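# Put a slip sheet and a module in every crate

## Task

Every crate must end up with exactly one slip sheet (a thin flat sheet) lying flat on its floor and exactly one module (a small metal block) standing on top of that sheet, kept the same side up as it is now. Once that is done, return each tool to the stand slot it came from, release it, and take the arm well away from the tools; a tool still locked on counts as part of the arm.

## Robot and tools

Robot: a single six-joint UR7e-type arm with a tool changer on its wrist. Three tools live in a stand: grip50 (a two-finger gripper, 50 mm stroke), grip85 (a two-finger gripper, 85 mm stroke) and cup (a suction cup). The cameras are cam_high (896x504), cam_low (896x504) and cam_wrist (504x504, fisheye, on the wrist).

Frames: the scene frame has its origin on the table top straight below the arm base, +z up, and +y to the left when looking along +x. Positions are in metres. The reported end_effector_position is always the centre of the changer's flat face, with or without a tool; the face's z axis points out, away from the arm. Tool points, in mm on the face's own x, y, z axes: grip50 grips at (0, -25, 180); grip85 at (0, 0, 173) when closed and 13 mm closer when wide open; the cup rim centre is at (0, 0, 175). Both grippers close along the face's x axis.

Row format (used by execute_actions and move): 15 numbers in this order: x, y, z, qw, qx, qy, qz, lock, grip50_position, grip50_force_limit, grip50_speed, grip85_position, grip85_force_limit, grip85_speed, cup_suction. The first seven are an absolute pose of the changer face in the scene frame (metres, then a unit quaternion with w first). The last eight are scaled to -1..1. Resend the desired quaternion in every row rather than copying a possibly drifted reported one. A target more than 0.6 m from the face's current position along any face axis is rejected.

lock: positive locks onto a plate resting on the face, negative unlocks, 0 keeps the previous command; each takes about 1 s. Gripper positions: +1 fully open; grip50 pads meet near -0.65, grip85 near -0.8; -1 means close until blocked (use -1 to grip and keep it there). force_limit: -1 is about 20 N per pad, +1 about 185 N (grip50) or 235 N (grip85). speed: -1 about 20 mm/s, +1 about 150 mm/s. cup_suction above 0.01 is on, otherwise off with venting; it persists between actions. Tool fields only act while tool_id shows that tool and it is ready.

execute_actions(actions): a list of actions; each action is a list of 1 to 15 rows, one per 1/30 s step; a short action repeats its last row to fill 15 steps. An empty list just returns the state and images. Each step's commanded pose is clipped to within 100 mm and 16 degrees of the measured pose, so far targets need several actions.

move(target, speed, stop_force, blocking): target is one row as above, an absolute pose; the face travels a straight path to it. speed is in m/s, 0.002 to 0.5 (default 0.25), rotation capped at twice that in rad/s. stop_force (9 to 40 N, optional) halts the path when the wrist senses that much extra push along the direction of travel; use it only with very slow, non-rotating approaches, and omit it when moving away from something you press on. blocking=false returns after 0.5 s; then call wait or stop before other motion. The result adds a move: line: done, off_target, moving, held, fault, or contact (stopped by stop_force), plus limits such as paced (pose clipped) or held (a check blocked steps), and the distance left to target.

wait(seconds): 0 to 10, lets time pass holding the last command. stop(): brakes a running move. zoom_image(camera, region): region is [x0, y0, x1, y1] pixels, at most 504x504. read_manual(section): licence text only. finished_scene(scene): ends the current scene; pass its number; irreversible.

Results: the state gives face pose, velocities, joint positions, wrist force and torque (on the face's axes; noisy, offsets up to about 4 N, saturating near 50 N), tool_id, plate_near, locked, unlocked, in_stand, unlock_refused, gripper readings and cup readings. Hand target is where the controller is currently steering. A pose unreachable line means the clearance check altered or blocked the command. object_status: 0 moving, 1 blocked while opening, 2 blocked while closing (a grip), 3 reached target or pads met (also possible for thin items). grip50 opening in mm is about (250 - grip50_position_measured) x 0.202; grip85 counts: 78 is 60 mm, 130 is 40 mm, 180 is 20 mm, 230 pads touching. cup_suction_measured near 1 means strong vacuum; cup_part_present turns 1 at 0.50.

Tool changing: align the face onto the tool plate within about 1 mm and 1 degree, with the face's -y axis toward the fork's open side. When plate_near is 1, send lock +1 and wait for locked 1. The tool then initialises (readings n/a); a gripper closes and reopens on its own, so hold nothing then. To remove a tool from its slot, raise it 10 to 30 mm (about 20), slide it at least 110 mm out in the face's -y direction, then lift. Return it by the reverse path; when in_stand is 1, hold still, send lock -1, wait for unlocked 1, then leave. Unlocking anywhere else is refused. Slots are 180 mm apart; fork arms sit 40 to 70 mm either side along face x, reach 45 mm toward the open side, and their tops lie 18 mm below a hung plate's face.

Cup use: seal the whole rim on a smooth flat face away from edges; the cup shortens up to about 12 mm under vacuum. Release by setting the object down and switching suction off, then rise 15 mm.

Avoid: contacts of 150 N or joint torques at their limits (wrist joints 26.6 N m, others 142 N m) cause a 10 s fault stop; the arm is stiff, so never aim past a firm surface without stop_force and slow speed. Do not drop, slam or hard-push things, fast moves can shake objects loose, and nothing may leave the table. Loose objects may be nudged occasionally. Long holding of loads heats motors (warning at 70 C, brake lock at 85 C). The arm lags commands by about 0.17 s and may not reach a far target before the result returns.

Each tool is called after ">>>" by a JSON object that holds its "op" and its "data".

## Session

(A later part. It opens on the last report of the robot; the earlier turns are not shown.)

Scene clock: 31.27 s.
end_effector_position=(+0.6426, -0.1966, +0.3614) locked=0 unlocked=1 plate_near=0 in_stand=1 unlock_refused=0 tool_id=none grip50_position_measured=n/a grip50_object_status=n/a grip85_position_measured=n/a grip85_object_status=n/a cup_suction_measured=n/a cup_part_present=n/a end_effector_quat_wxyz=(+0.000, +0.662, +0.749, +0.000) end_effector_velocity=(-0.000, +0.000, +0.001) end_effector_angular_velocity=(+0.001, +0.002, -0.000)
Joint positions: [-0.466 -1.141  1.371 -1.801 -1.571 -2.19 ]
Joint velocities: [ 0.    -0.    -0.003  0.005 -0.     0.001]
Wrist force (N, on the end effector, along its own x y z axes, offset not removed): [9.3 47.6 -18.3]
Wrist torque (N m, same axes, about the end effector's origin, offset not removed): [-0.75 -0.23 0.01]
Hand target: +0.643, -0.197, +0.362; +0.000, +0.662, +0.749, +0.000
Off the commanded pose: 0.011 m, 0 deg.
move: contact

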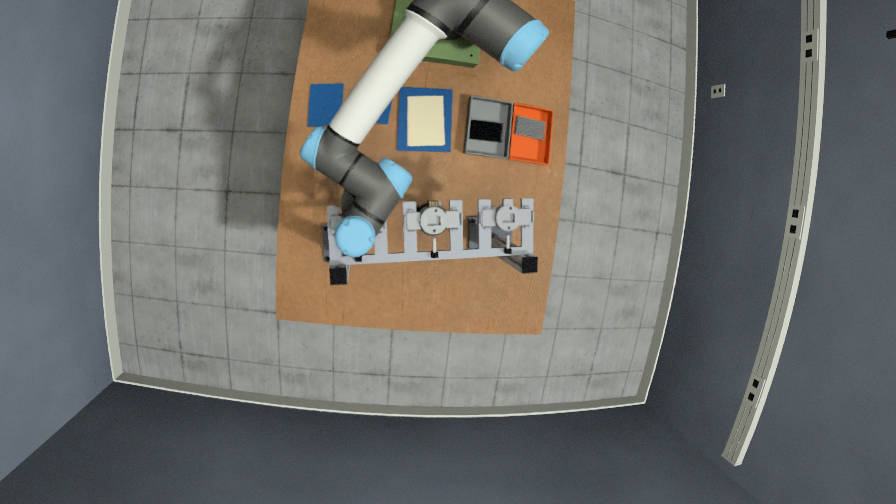

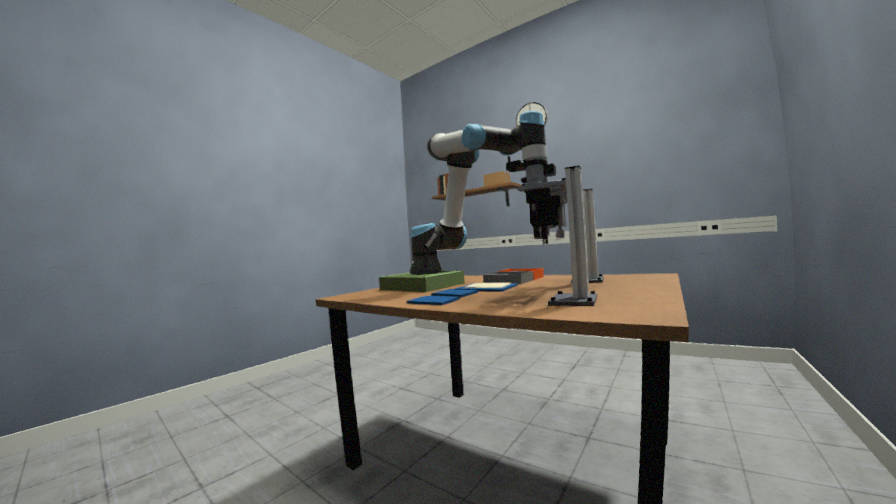

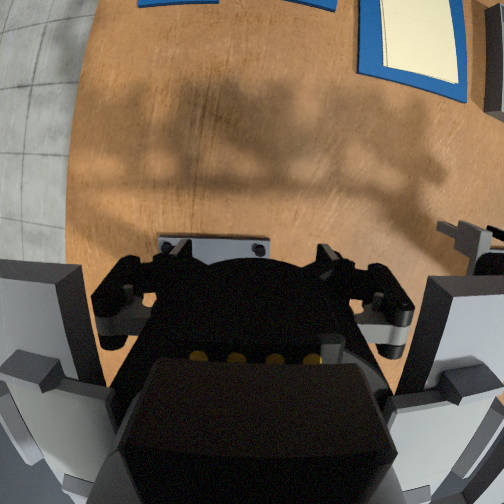

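>>> {"op": "move", "data": {"target": [0.644,-0.1963,0.362,0,0.6626,0.749,0,0,1,0,0,1,0,0,0], "speed": 0.004}}

>>> {"op": "move", "data": {"target": [0.644,-0.1963,0.35,0,0.6626,0.749,0,1,1,0,0,1,0,0,0], "speed": 0.004, "stop_force": 15}}

>>> {"op": "wait", "data": {"seconds": 1}}

Scene clock: 34.00 s.
end_effector_position=(+0.6439, -0.1964, +0.3620) locked=0 unlocked=1 plate_near=0 in_stand=1 unlock_refused=0 tool_id=none grip50_position_measured=n/a grip50_object_status=n/a grip85_position_measured=n/a grip85_object_status=n/a cup_suction_measured=n/a cup_part_present=n/a end_effector_quat_wxyz=(+0.000, +0.663, +0.749, -0.000) end_effector_velocity=(+0.001, +0.001, +0.000) end_effector_angular_velocity=(-0.000, -0.000, +0.001)
Joint positions: [-0.465 -1.138  1.365 -1.797 -1.571 -2.188]
Joint velocities: [ 0.001  0.001 -0.002  0.001 -0.     0.001]
Wrist force (N, on the end effector, along its own x y z axes, offset not removed): [-1.1 0.7 1.0]
Wrist torque (N m, same axes, about the end effector's origin, offset not removed): [0.18 0.17 0.13]
Hand target: +0.644, -0.196, +0.362; -0.000, +0.663, +0.749, -0.000
Off the commanded pose: 0.000 m, 0 deg.
move: done

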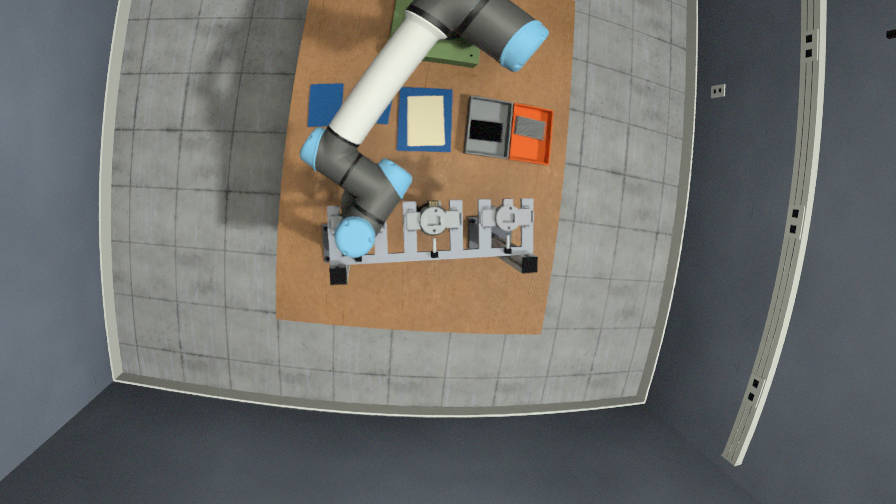

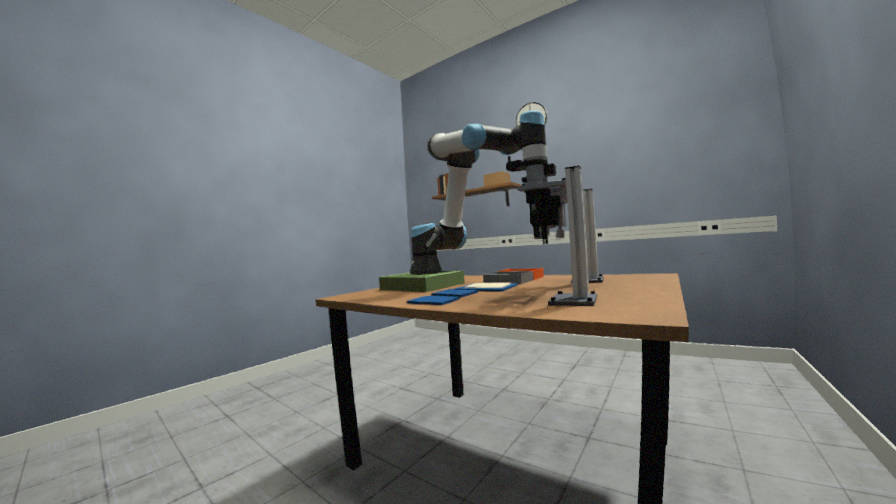

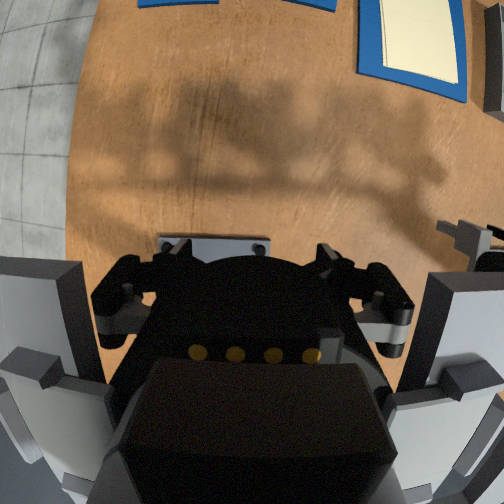

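Scene clock: 34.77 s.
end_effector_position=(+0.6440, -0.1963, +0.3604) locked=0 unlocked=0 plate_near=1 in_stand=1 unlock_refused=0 tool_id=none grip50_position_measured=n/a grip50_object_status=n/a grip85_position_measured=n/a grip85_object_status=n/a cup_suction_measured=n/a cup_part_present=n/a end_effector_quat_wxyz=(+0.000, +0.663, +0.749, +0.000) end_effector_velocity=(-0.000, -0.000, +0.000) end_effector_angular_velocity=(+0.001, +0.002, -0.001)
Joint positions: [-0.465 -1.137  1.368 -1.801 -1.571 -2.188]
Joint velocities: [-0.001 -0.    -0.002  0.004 -0.001  0.   ]
Wrist force (N, on the end effector, along its own x y z axes, offset not removed): [-1.8 2.6 -27.0]
Wrist torque (N m, same axes, about the end effector's origin, offset not removed): [0.54 2.33 0.28]
Hand target: +0.644, -0.196, +0.361; +0.000, +0.663, +0.749, -0.000
Off the commanded pose: 0.010 m, 0 deg.
move: contact

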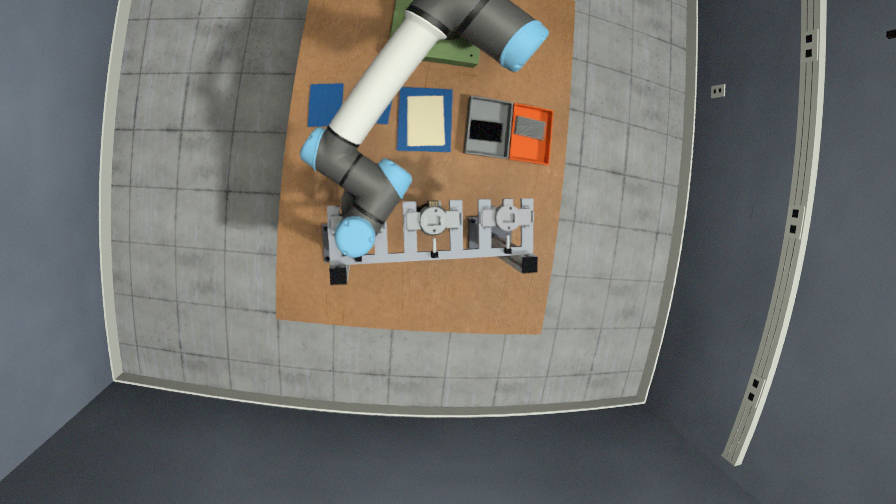

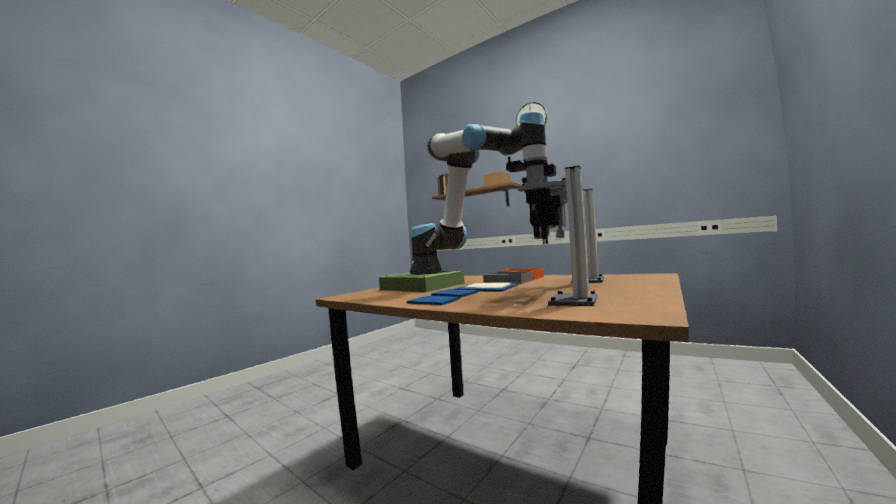

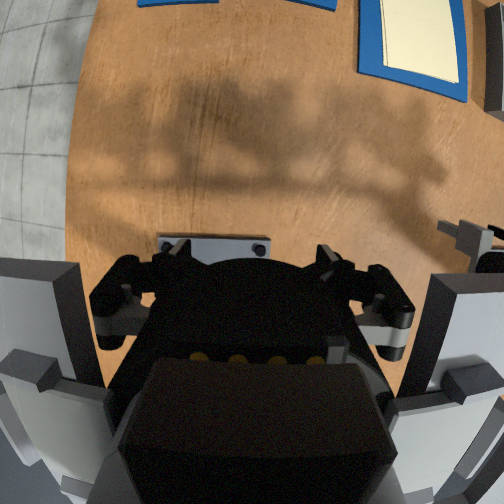

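Scene clock: 35.77 s.
end_effector_position=(+0.6440, -0.1964, +0.3605) locked=1 unlocked=0 plate_near=1 in_stand=1 unlock_refused=0 tool_id=grip85 grip50_position_measured=n/a grip50_object_status=n/a grip85_position_measured=n/a grip85_object_status=n/a cup_suction_measured=n/a cup_part_present=n/a end_effector_quat_wxyz=(+0.000, +0.663, +0.749, -0.000) end_effector_velocity=(-0.000, -0.000, +0.000) end_effector_angular_velocity=(+0.001, +0.000, +0.000)
Joint positions: [-0.465 -1.137  1.368 -1.801 -1.571 -2.188]
Joint velocities: [-0.001 -0.     0.     0.     0.001 -0.001]
Wrist force (N, on the end effector, along its own x y z axes, offset not removed): [-4.4 4.5 -29.7]
Wrist torque (N m, same axes, about the end effector's origin, offset not removed): [-0.19 1.94 0.34]
Hand target: +0.644, -0.196, +0.361; +0.000, +0.663, +0.749, -0.000
Off the commanded pose: 0.011 m, 0 deg.
wait: 1.00 s; at rest by 0.20 s

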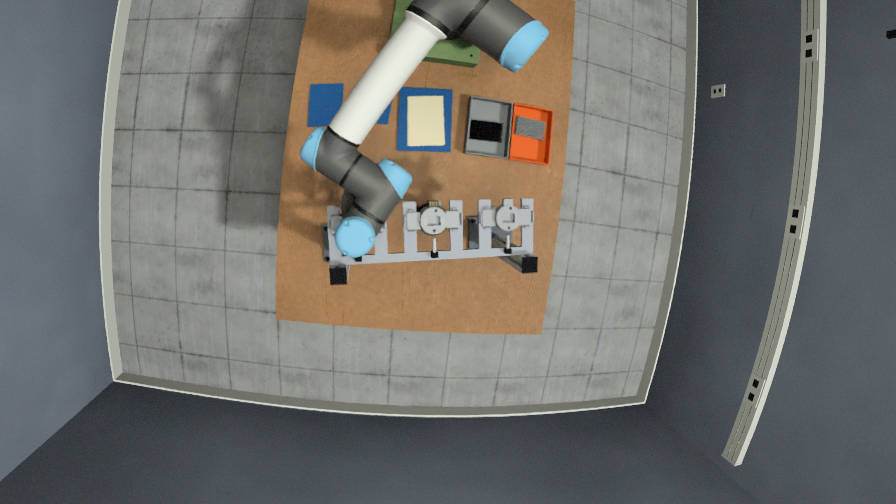

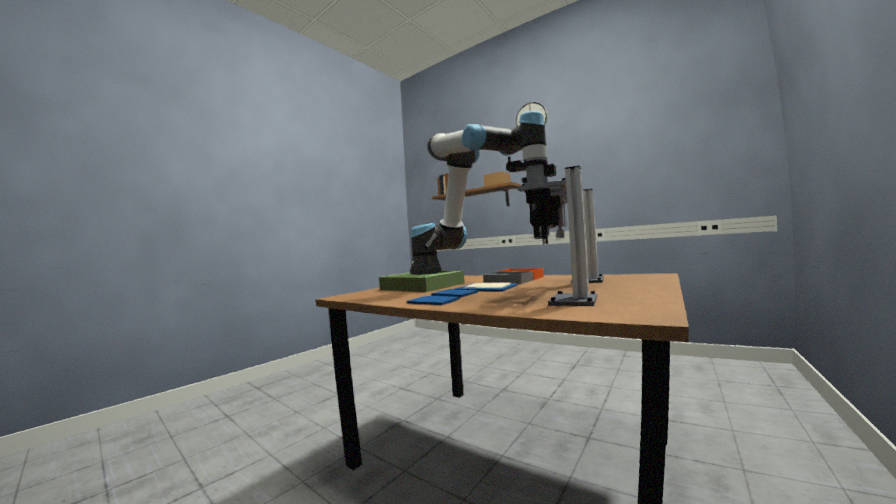

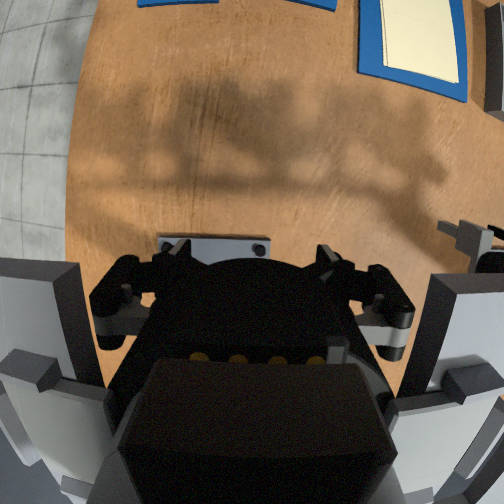

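>>> {"op": "move", "data": {"target": [0.644,-0.1963,0.38,0,0.6626,0.749,0,0,1,0,0,1,0,0,0], "speed": 0.05}}

>>> {"op": "move", "data": {"target": [0.46,-0.219,0.38,0,0.6626,0.749,0,0,1,0,0,1,0,0,0], "speed": 0.15}}

>>> {"op": "move", "data": {"target": [0.37,0.17,0.33,0,1,0,0,0,1,0,0,1,0,0,0]}}

Scene clock: 38.23 s.
end_effector_position=(+0.6440, -0.1963, +0.3798) locked=1 unlocked=0 plate_near=1 in_stand=0 unlock_refused=0 tool_id=grip85 grip50_position_measured=n/a grip50_object_status=n/a grip85_position_measured=n/a grip85_object_status=n/a cup_suction_measured=n/a cup_part_present=n/a end_effector_quat_wxyz=(+0.000, +0.663, +0.749, -0.000) end_effector_velocity=(+0.001, +0.001, +0.002) end_effector_angular_velocity=(+0.000, -0.001, +0.002)
Joint positions: [-0.465 -1.147  1.331 -1.755 -1.571 -2.188]
Joint velocities: [ 0.001 -0.    -0.004  0.004  0.001 -0.001]
Wrist force (N, on the end effector, along its own x y z axes, offset not removed): [-0.5 2.8 1.4]
Wrist torque (N m, same axes, about the end effector's origin, offset not removed): [0.13 0.00 0.08]
Hand target: +0.644, -0.196, +0.380; +0.000, +0.663, +0.749, +0.000
Off the commanded pose: 0.000 m, 0 deg.
move: done

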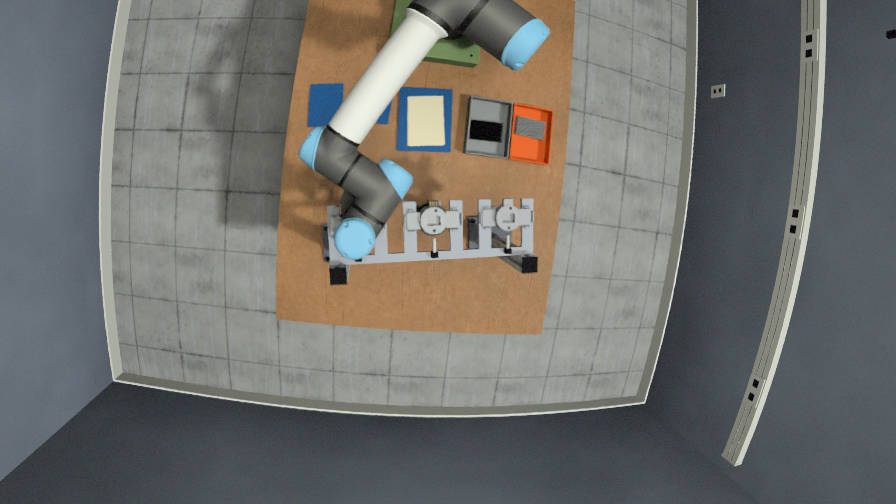

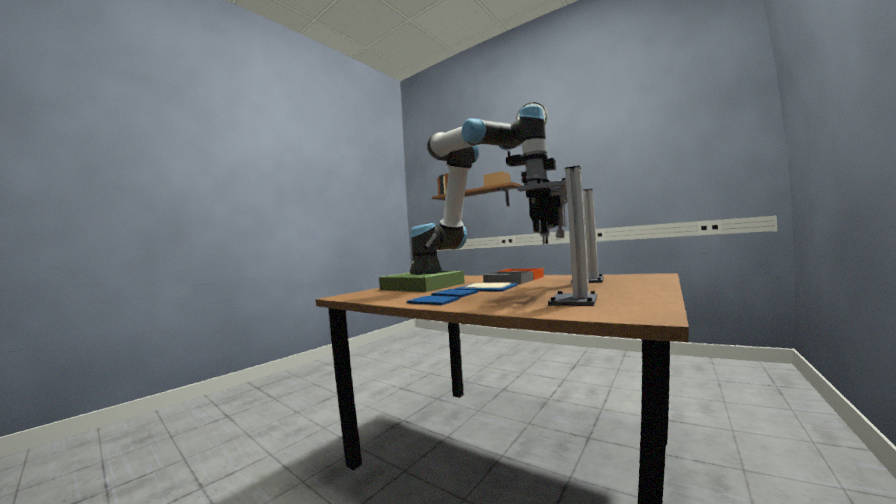

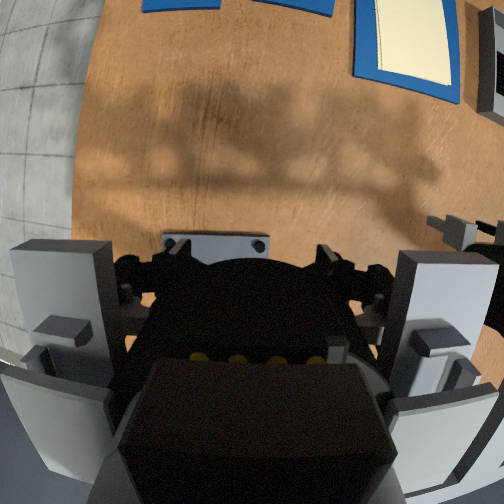

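Scene clock: 39.97 s.
end_effector_position=(+0.4603, -0.2191, +0.3799) locked=1 unlocked=0 plate_near=1 in_stand=0 unlock_refused=0 tool_id=grip85 grip50_position_measured=n/a grip50_object_status=n/a grip85_position_measured=3 grip85_object_status=3 cup_suction_measured=n/a cup_part_present=n/a end_effector_quat_wxyz=(+0.000, +0.663, +0.749, +0.000) end_effector_velocity=(-0.002, -0.001, +0.000) end_effector_angular_velocity=(+0.000, -0.000, -0.001)
Joint positions: [-0.678 -1.534  1.816 -1.853 -1.571 -2.402]
Joint velocities: [-0.003 -0.003  0.003 -0.     0.001 -0.002]
Wrist force (N, on the end effector, along its own x y z axes, offset not removed): [-3.6 -1.0 -3.1]
Wrist torque (N m, same axes, about the end effector's origin, offset not removed): [0.03 0.37 0.14]
Hand target: +0.460, -0.219, +0.380; +0.000, +0.663, +0.749, +0.000
Off the commanded pose: 0.000 m, 0 deg.
move: done

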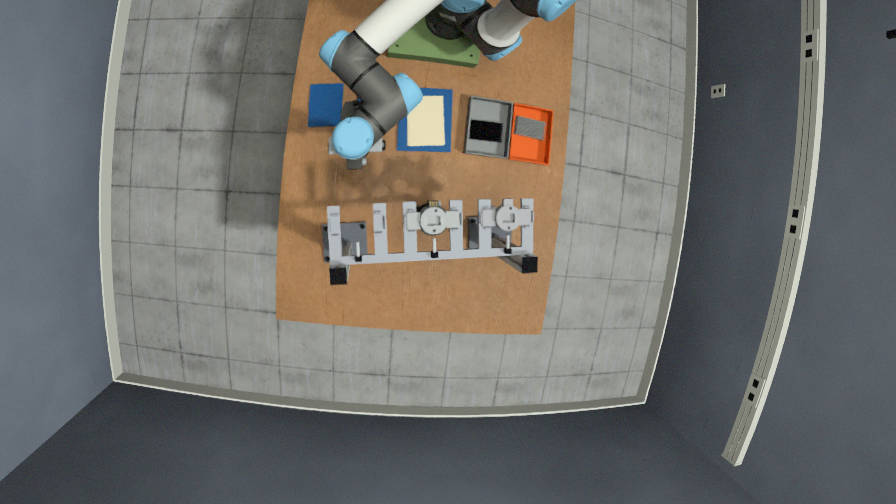

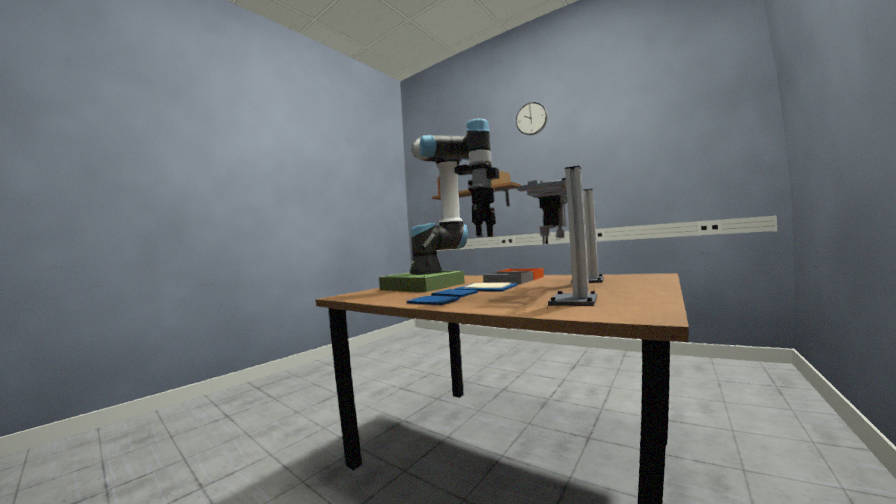

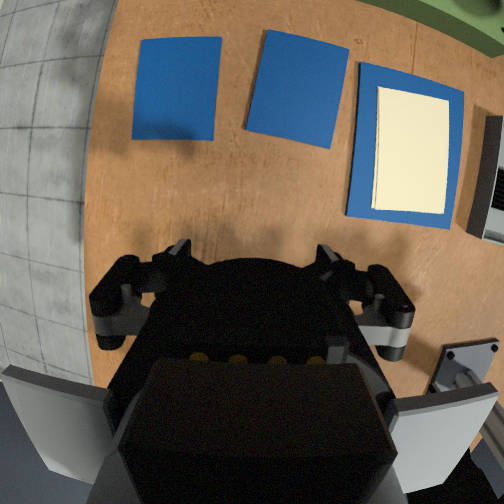

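Scene clock: 43.83 s.
end_effector_position=(+0.3690, +0.1692, +0.3300) locked=1 unlocked=0 plate_near=1 in_stand=0 unlock_refused=0 tool_id=grip85 grip50_position_measured=n/a grip50_object_status=n/a grip85_position_measured=3 grip85_object_status=3 cup_suction_measured=n/a cup_part_present=n/a end_effector_quat_wxyz=(+0.001, +1.000, +0.000, -0.001) end_effector_velocity=(+0.000, +0.001, -0.000) end_effector_angular_velocity=(-0.002, -0.000, -0.013)
Joint positions: [ 0.126 -1.753  2.152 -1.967 -1.572  0.095]
Joint velocities: [ 0.004  0.002 -0.001 -0.001 -0.002  0.017]
Wrist force (N, on the end effector, along its own x y z axes, offset not removed): [-0.6 1.0 -0.6]
Wrist torque (N m, same axes, about the end effector's origin, offset not removed): [0.13 0.13 0.11]
Hand target: +0.369, +0.169, +0.330; +0.001, +1.000, +0.000, -0.001
Off the commanded pose: 0.001 m, 0 deg.
move: done

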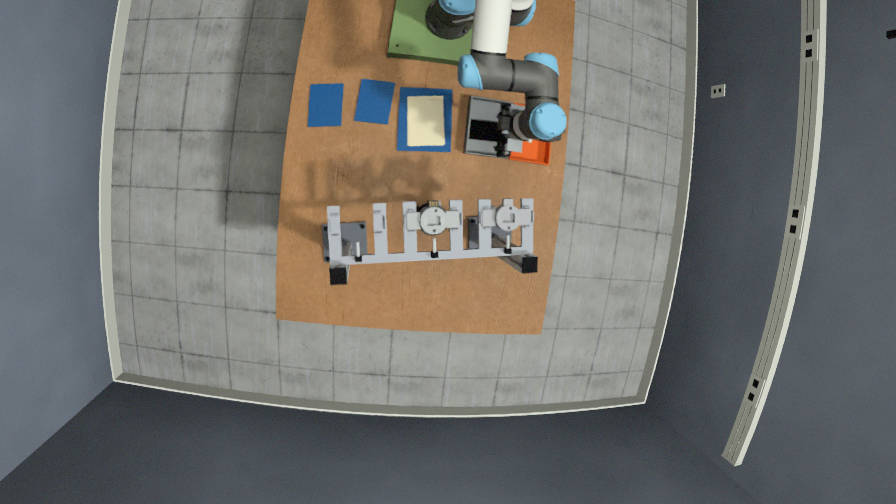

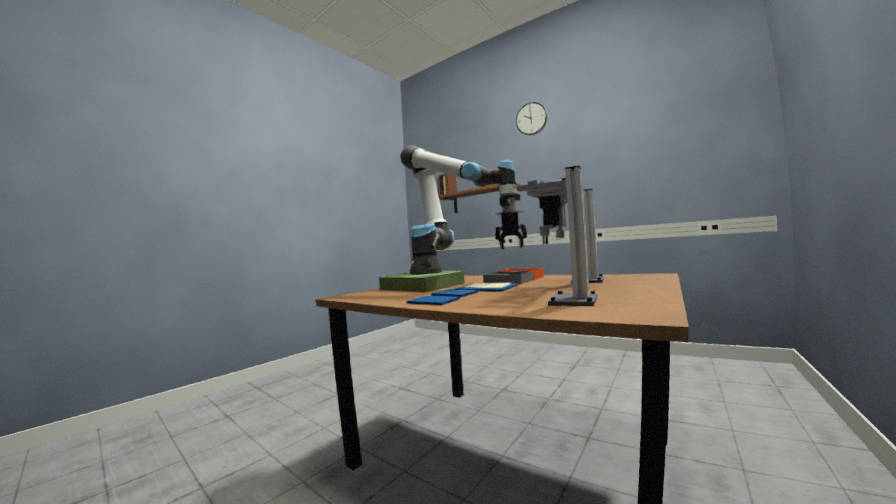

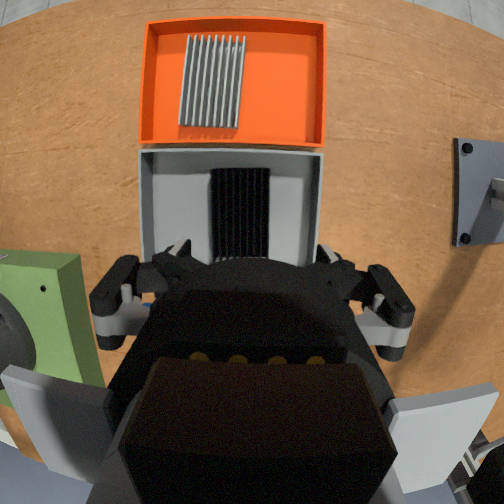

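>>> {"op": "move", "data": {"target": [0.356,0.165,0.235,0,1,0.01,0,0,1,0,0,1,0,0,0]}}

>>> {"op": "move", "data": {"target": [0.356,0.165,0.17,0,1,0.01,0,0,1,0,0,1,0,0,0], "speed": 0.01, "stop_force": 10}}

Scene clock: 46.30 s.
end_effector_position=(+0.3559, +0.1650, +0.2352) locked=1 unlocked=0 plate_near=1 in_stand=0 unlock_refused=0 tool_id=grip85 grip50_position_measured=n/a grip50_object_status=n/a grip85_position_measured=3 grip85_object_status=3 cup_suction_measured=n/a cup_part_present=n/a end_effector_quat_wxyz=(-0.000, +1.000, +0.010, -0.000) end_effector_velocity=(+0.000, +0.000, -0.001) end_effector_angular_velocity=(-0.000, -0.001, +0.001)
Joint positions: [ 0.118 -1.642  2.343 -2.271 -1.571  0.067]
Joint velocities: [ 0.001  0.003  0.002 -0.007 -0.    -0.001]
Wrist force (N, on the end effector, along its own x y z axes, offset not removed): [0.9 1.0 -0.4]
Wrist torque (N m, same axes, about the end effector's origin, offset not removed): [0.12 -0.11 0.27]
Hand target: +0.356, +0.165, +0.235; -0.000, +1.000, +0.010, +0.000
Off the commanded pose: 0.000 m, 0 deg.
move: done

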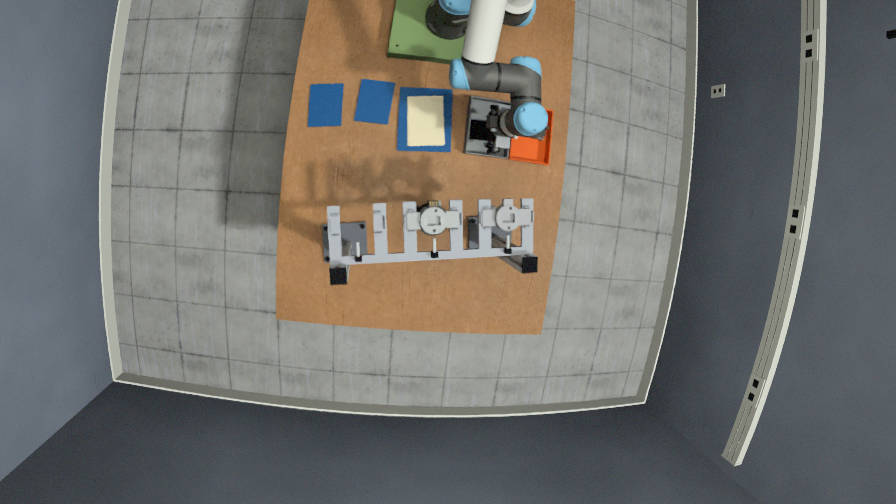

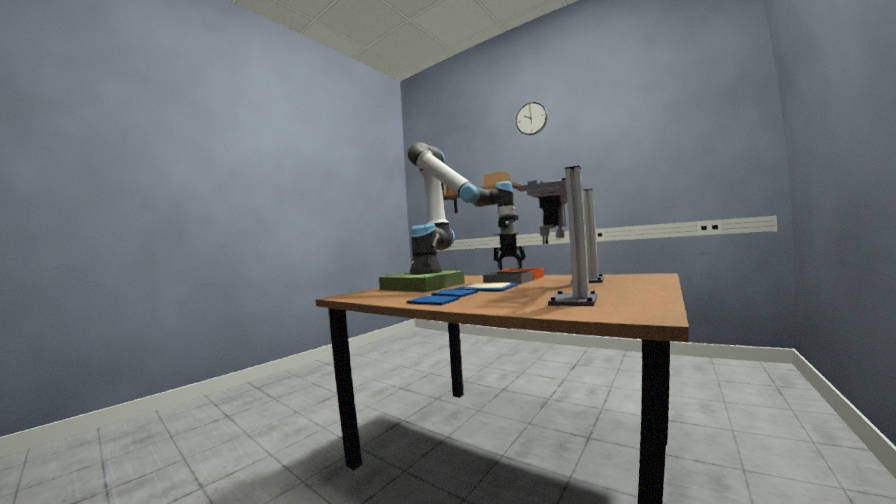

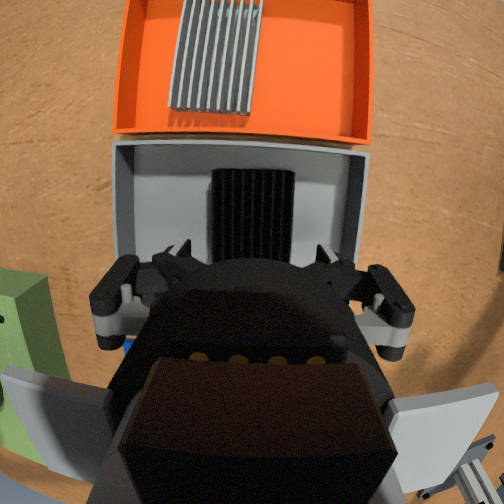

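Scene clock: 52.10 s.
end_effector_position=(+0.3559, +0.1650, +0.1810) locked=1 unlocked=0 plate_near=1 in_stand=0 unlock_refused=0 tool_id=grip85 grip50_position_measured=n/a grip50_object_status=n/a grip85_position_measured=3 grip85_object_status=3 cup_suction_measured=n/a cup_part_present=n/a end_effector_quat_wxyz=(-0.000, +1.000, +0.010, -0.000) end_effector_velocity=(-0.001, -0.000, +0.002) end_effector_angular_velocity=(-0.000, +0.005, +0.000)
Joint positions: [ 0.118 -1.509  2.411 -2.472 -1.571  0.067]
Joint velocities: [-0.    -0.005 -0.002  0.012  0.    -0.   ]
Wrist force (N, on the end effector, along its own x y z axes, offset not removed): [-0.5 1.1 -50.0]
Wrist torque (N m, same axes, about the end effector's origin, offset not removed): [-0.03 -1.54 -0.02]
Hand target: +0.356, +0.165, +0.181; -0.000, +1.000, +0.010, -0.000
Off the commanded pose: 0.011 m, 0 deg.
move: contact

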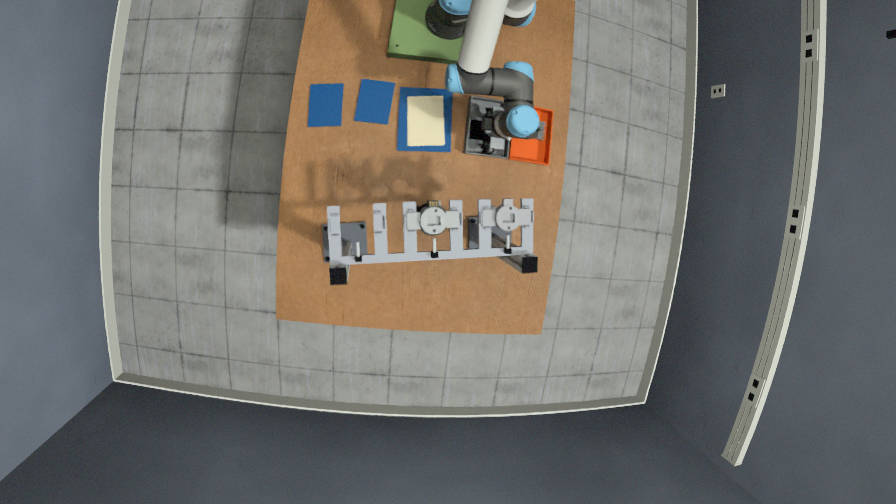

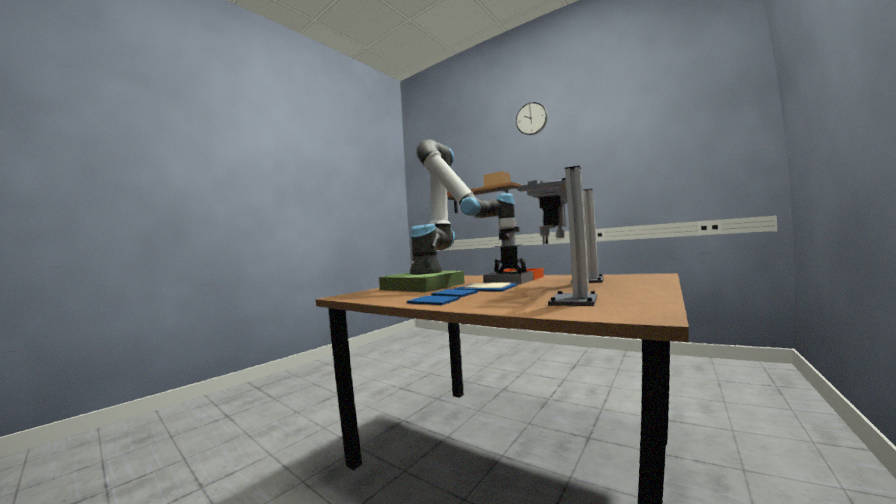

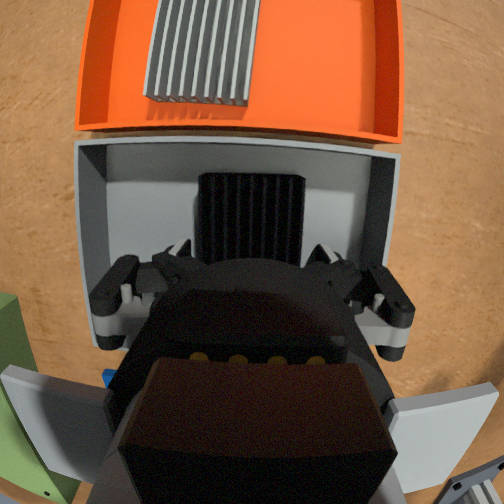

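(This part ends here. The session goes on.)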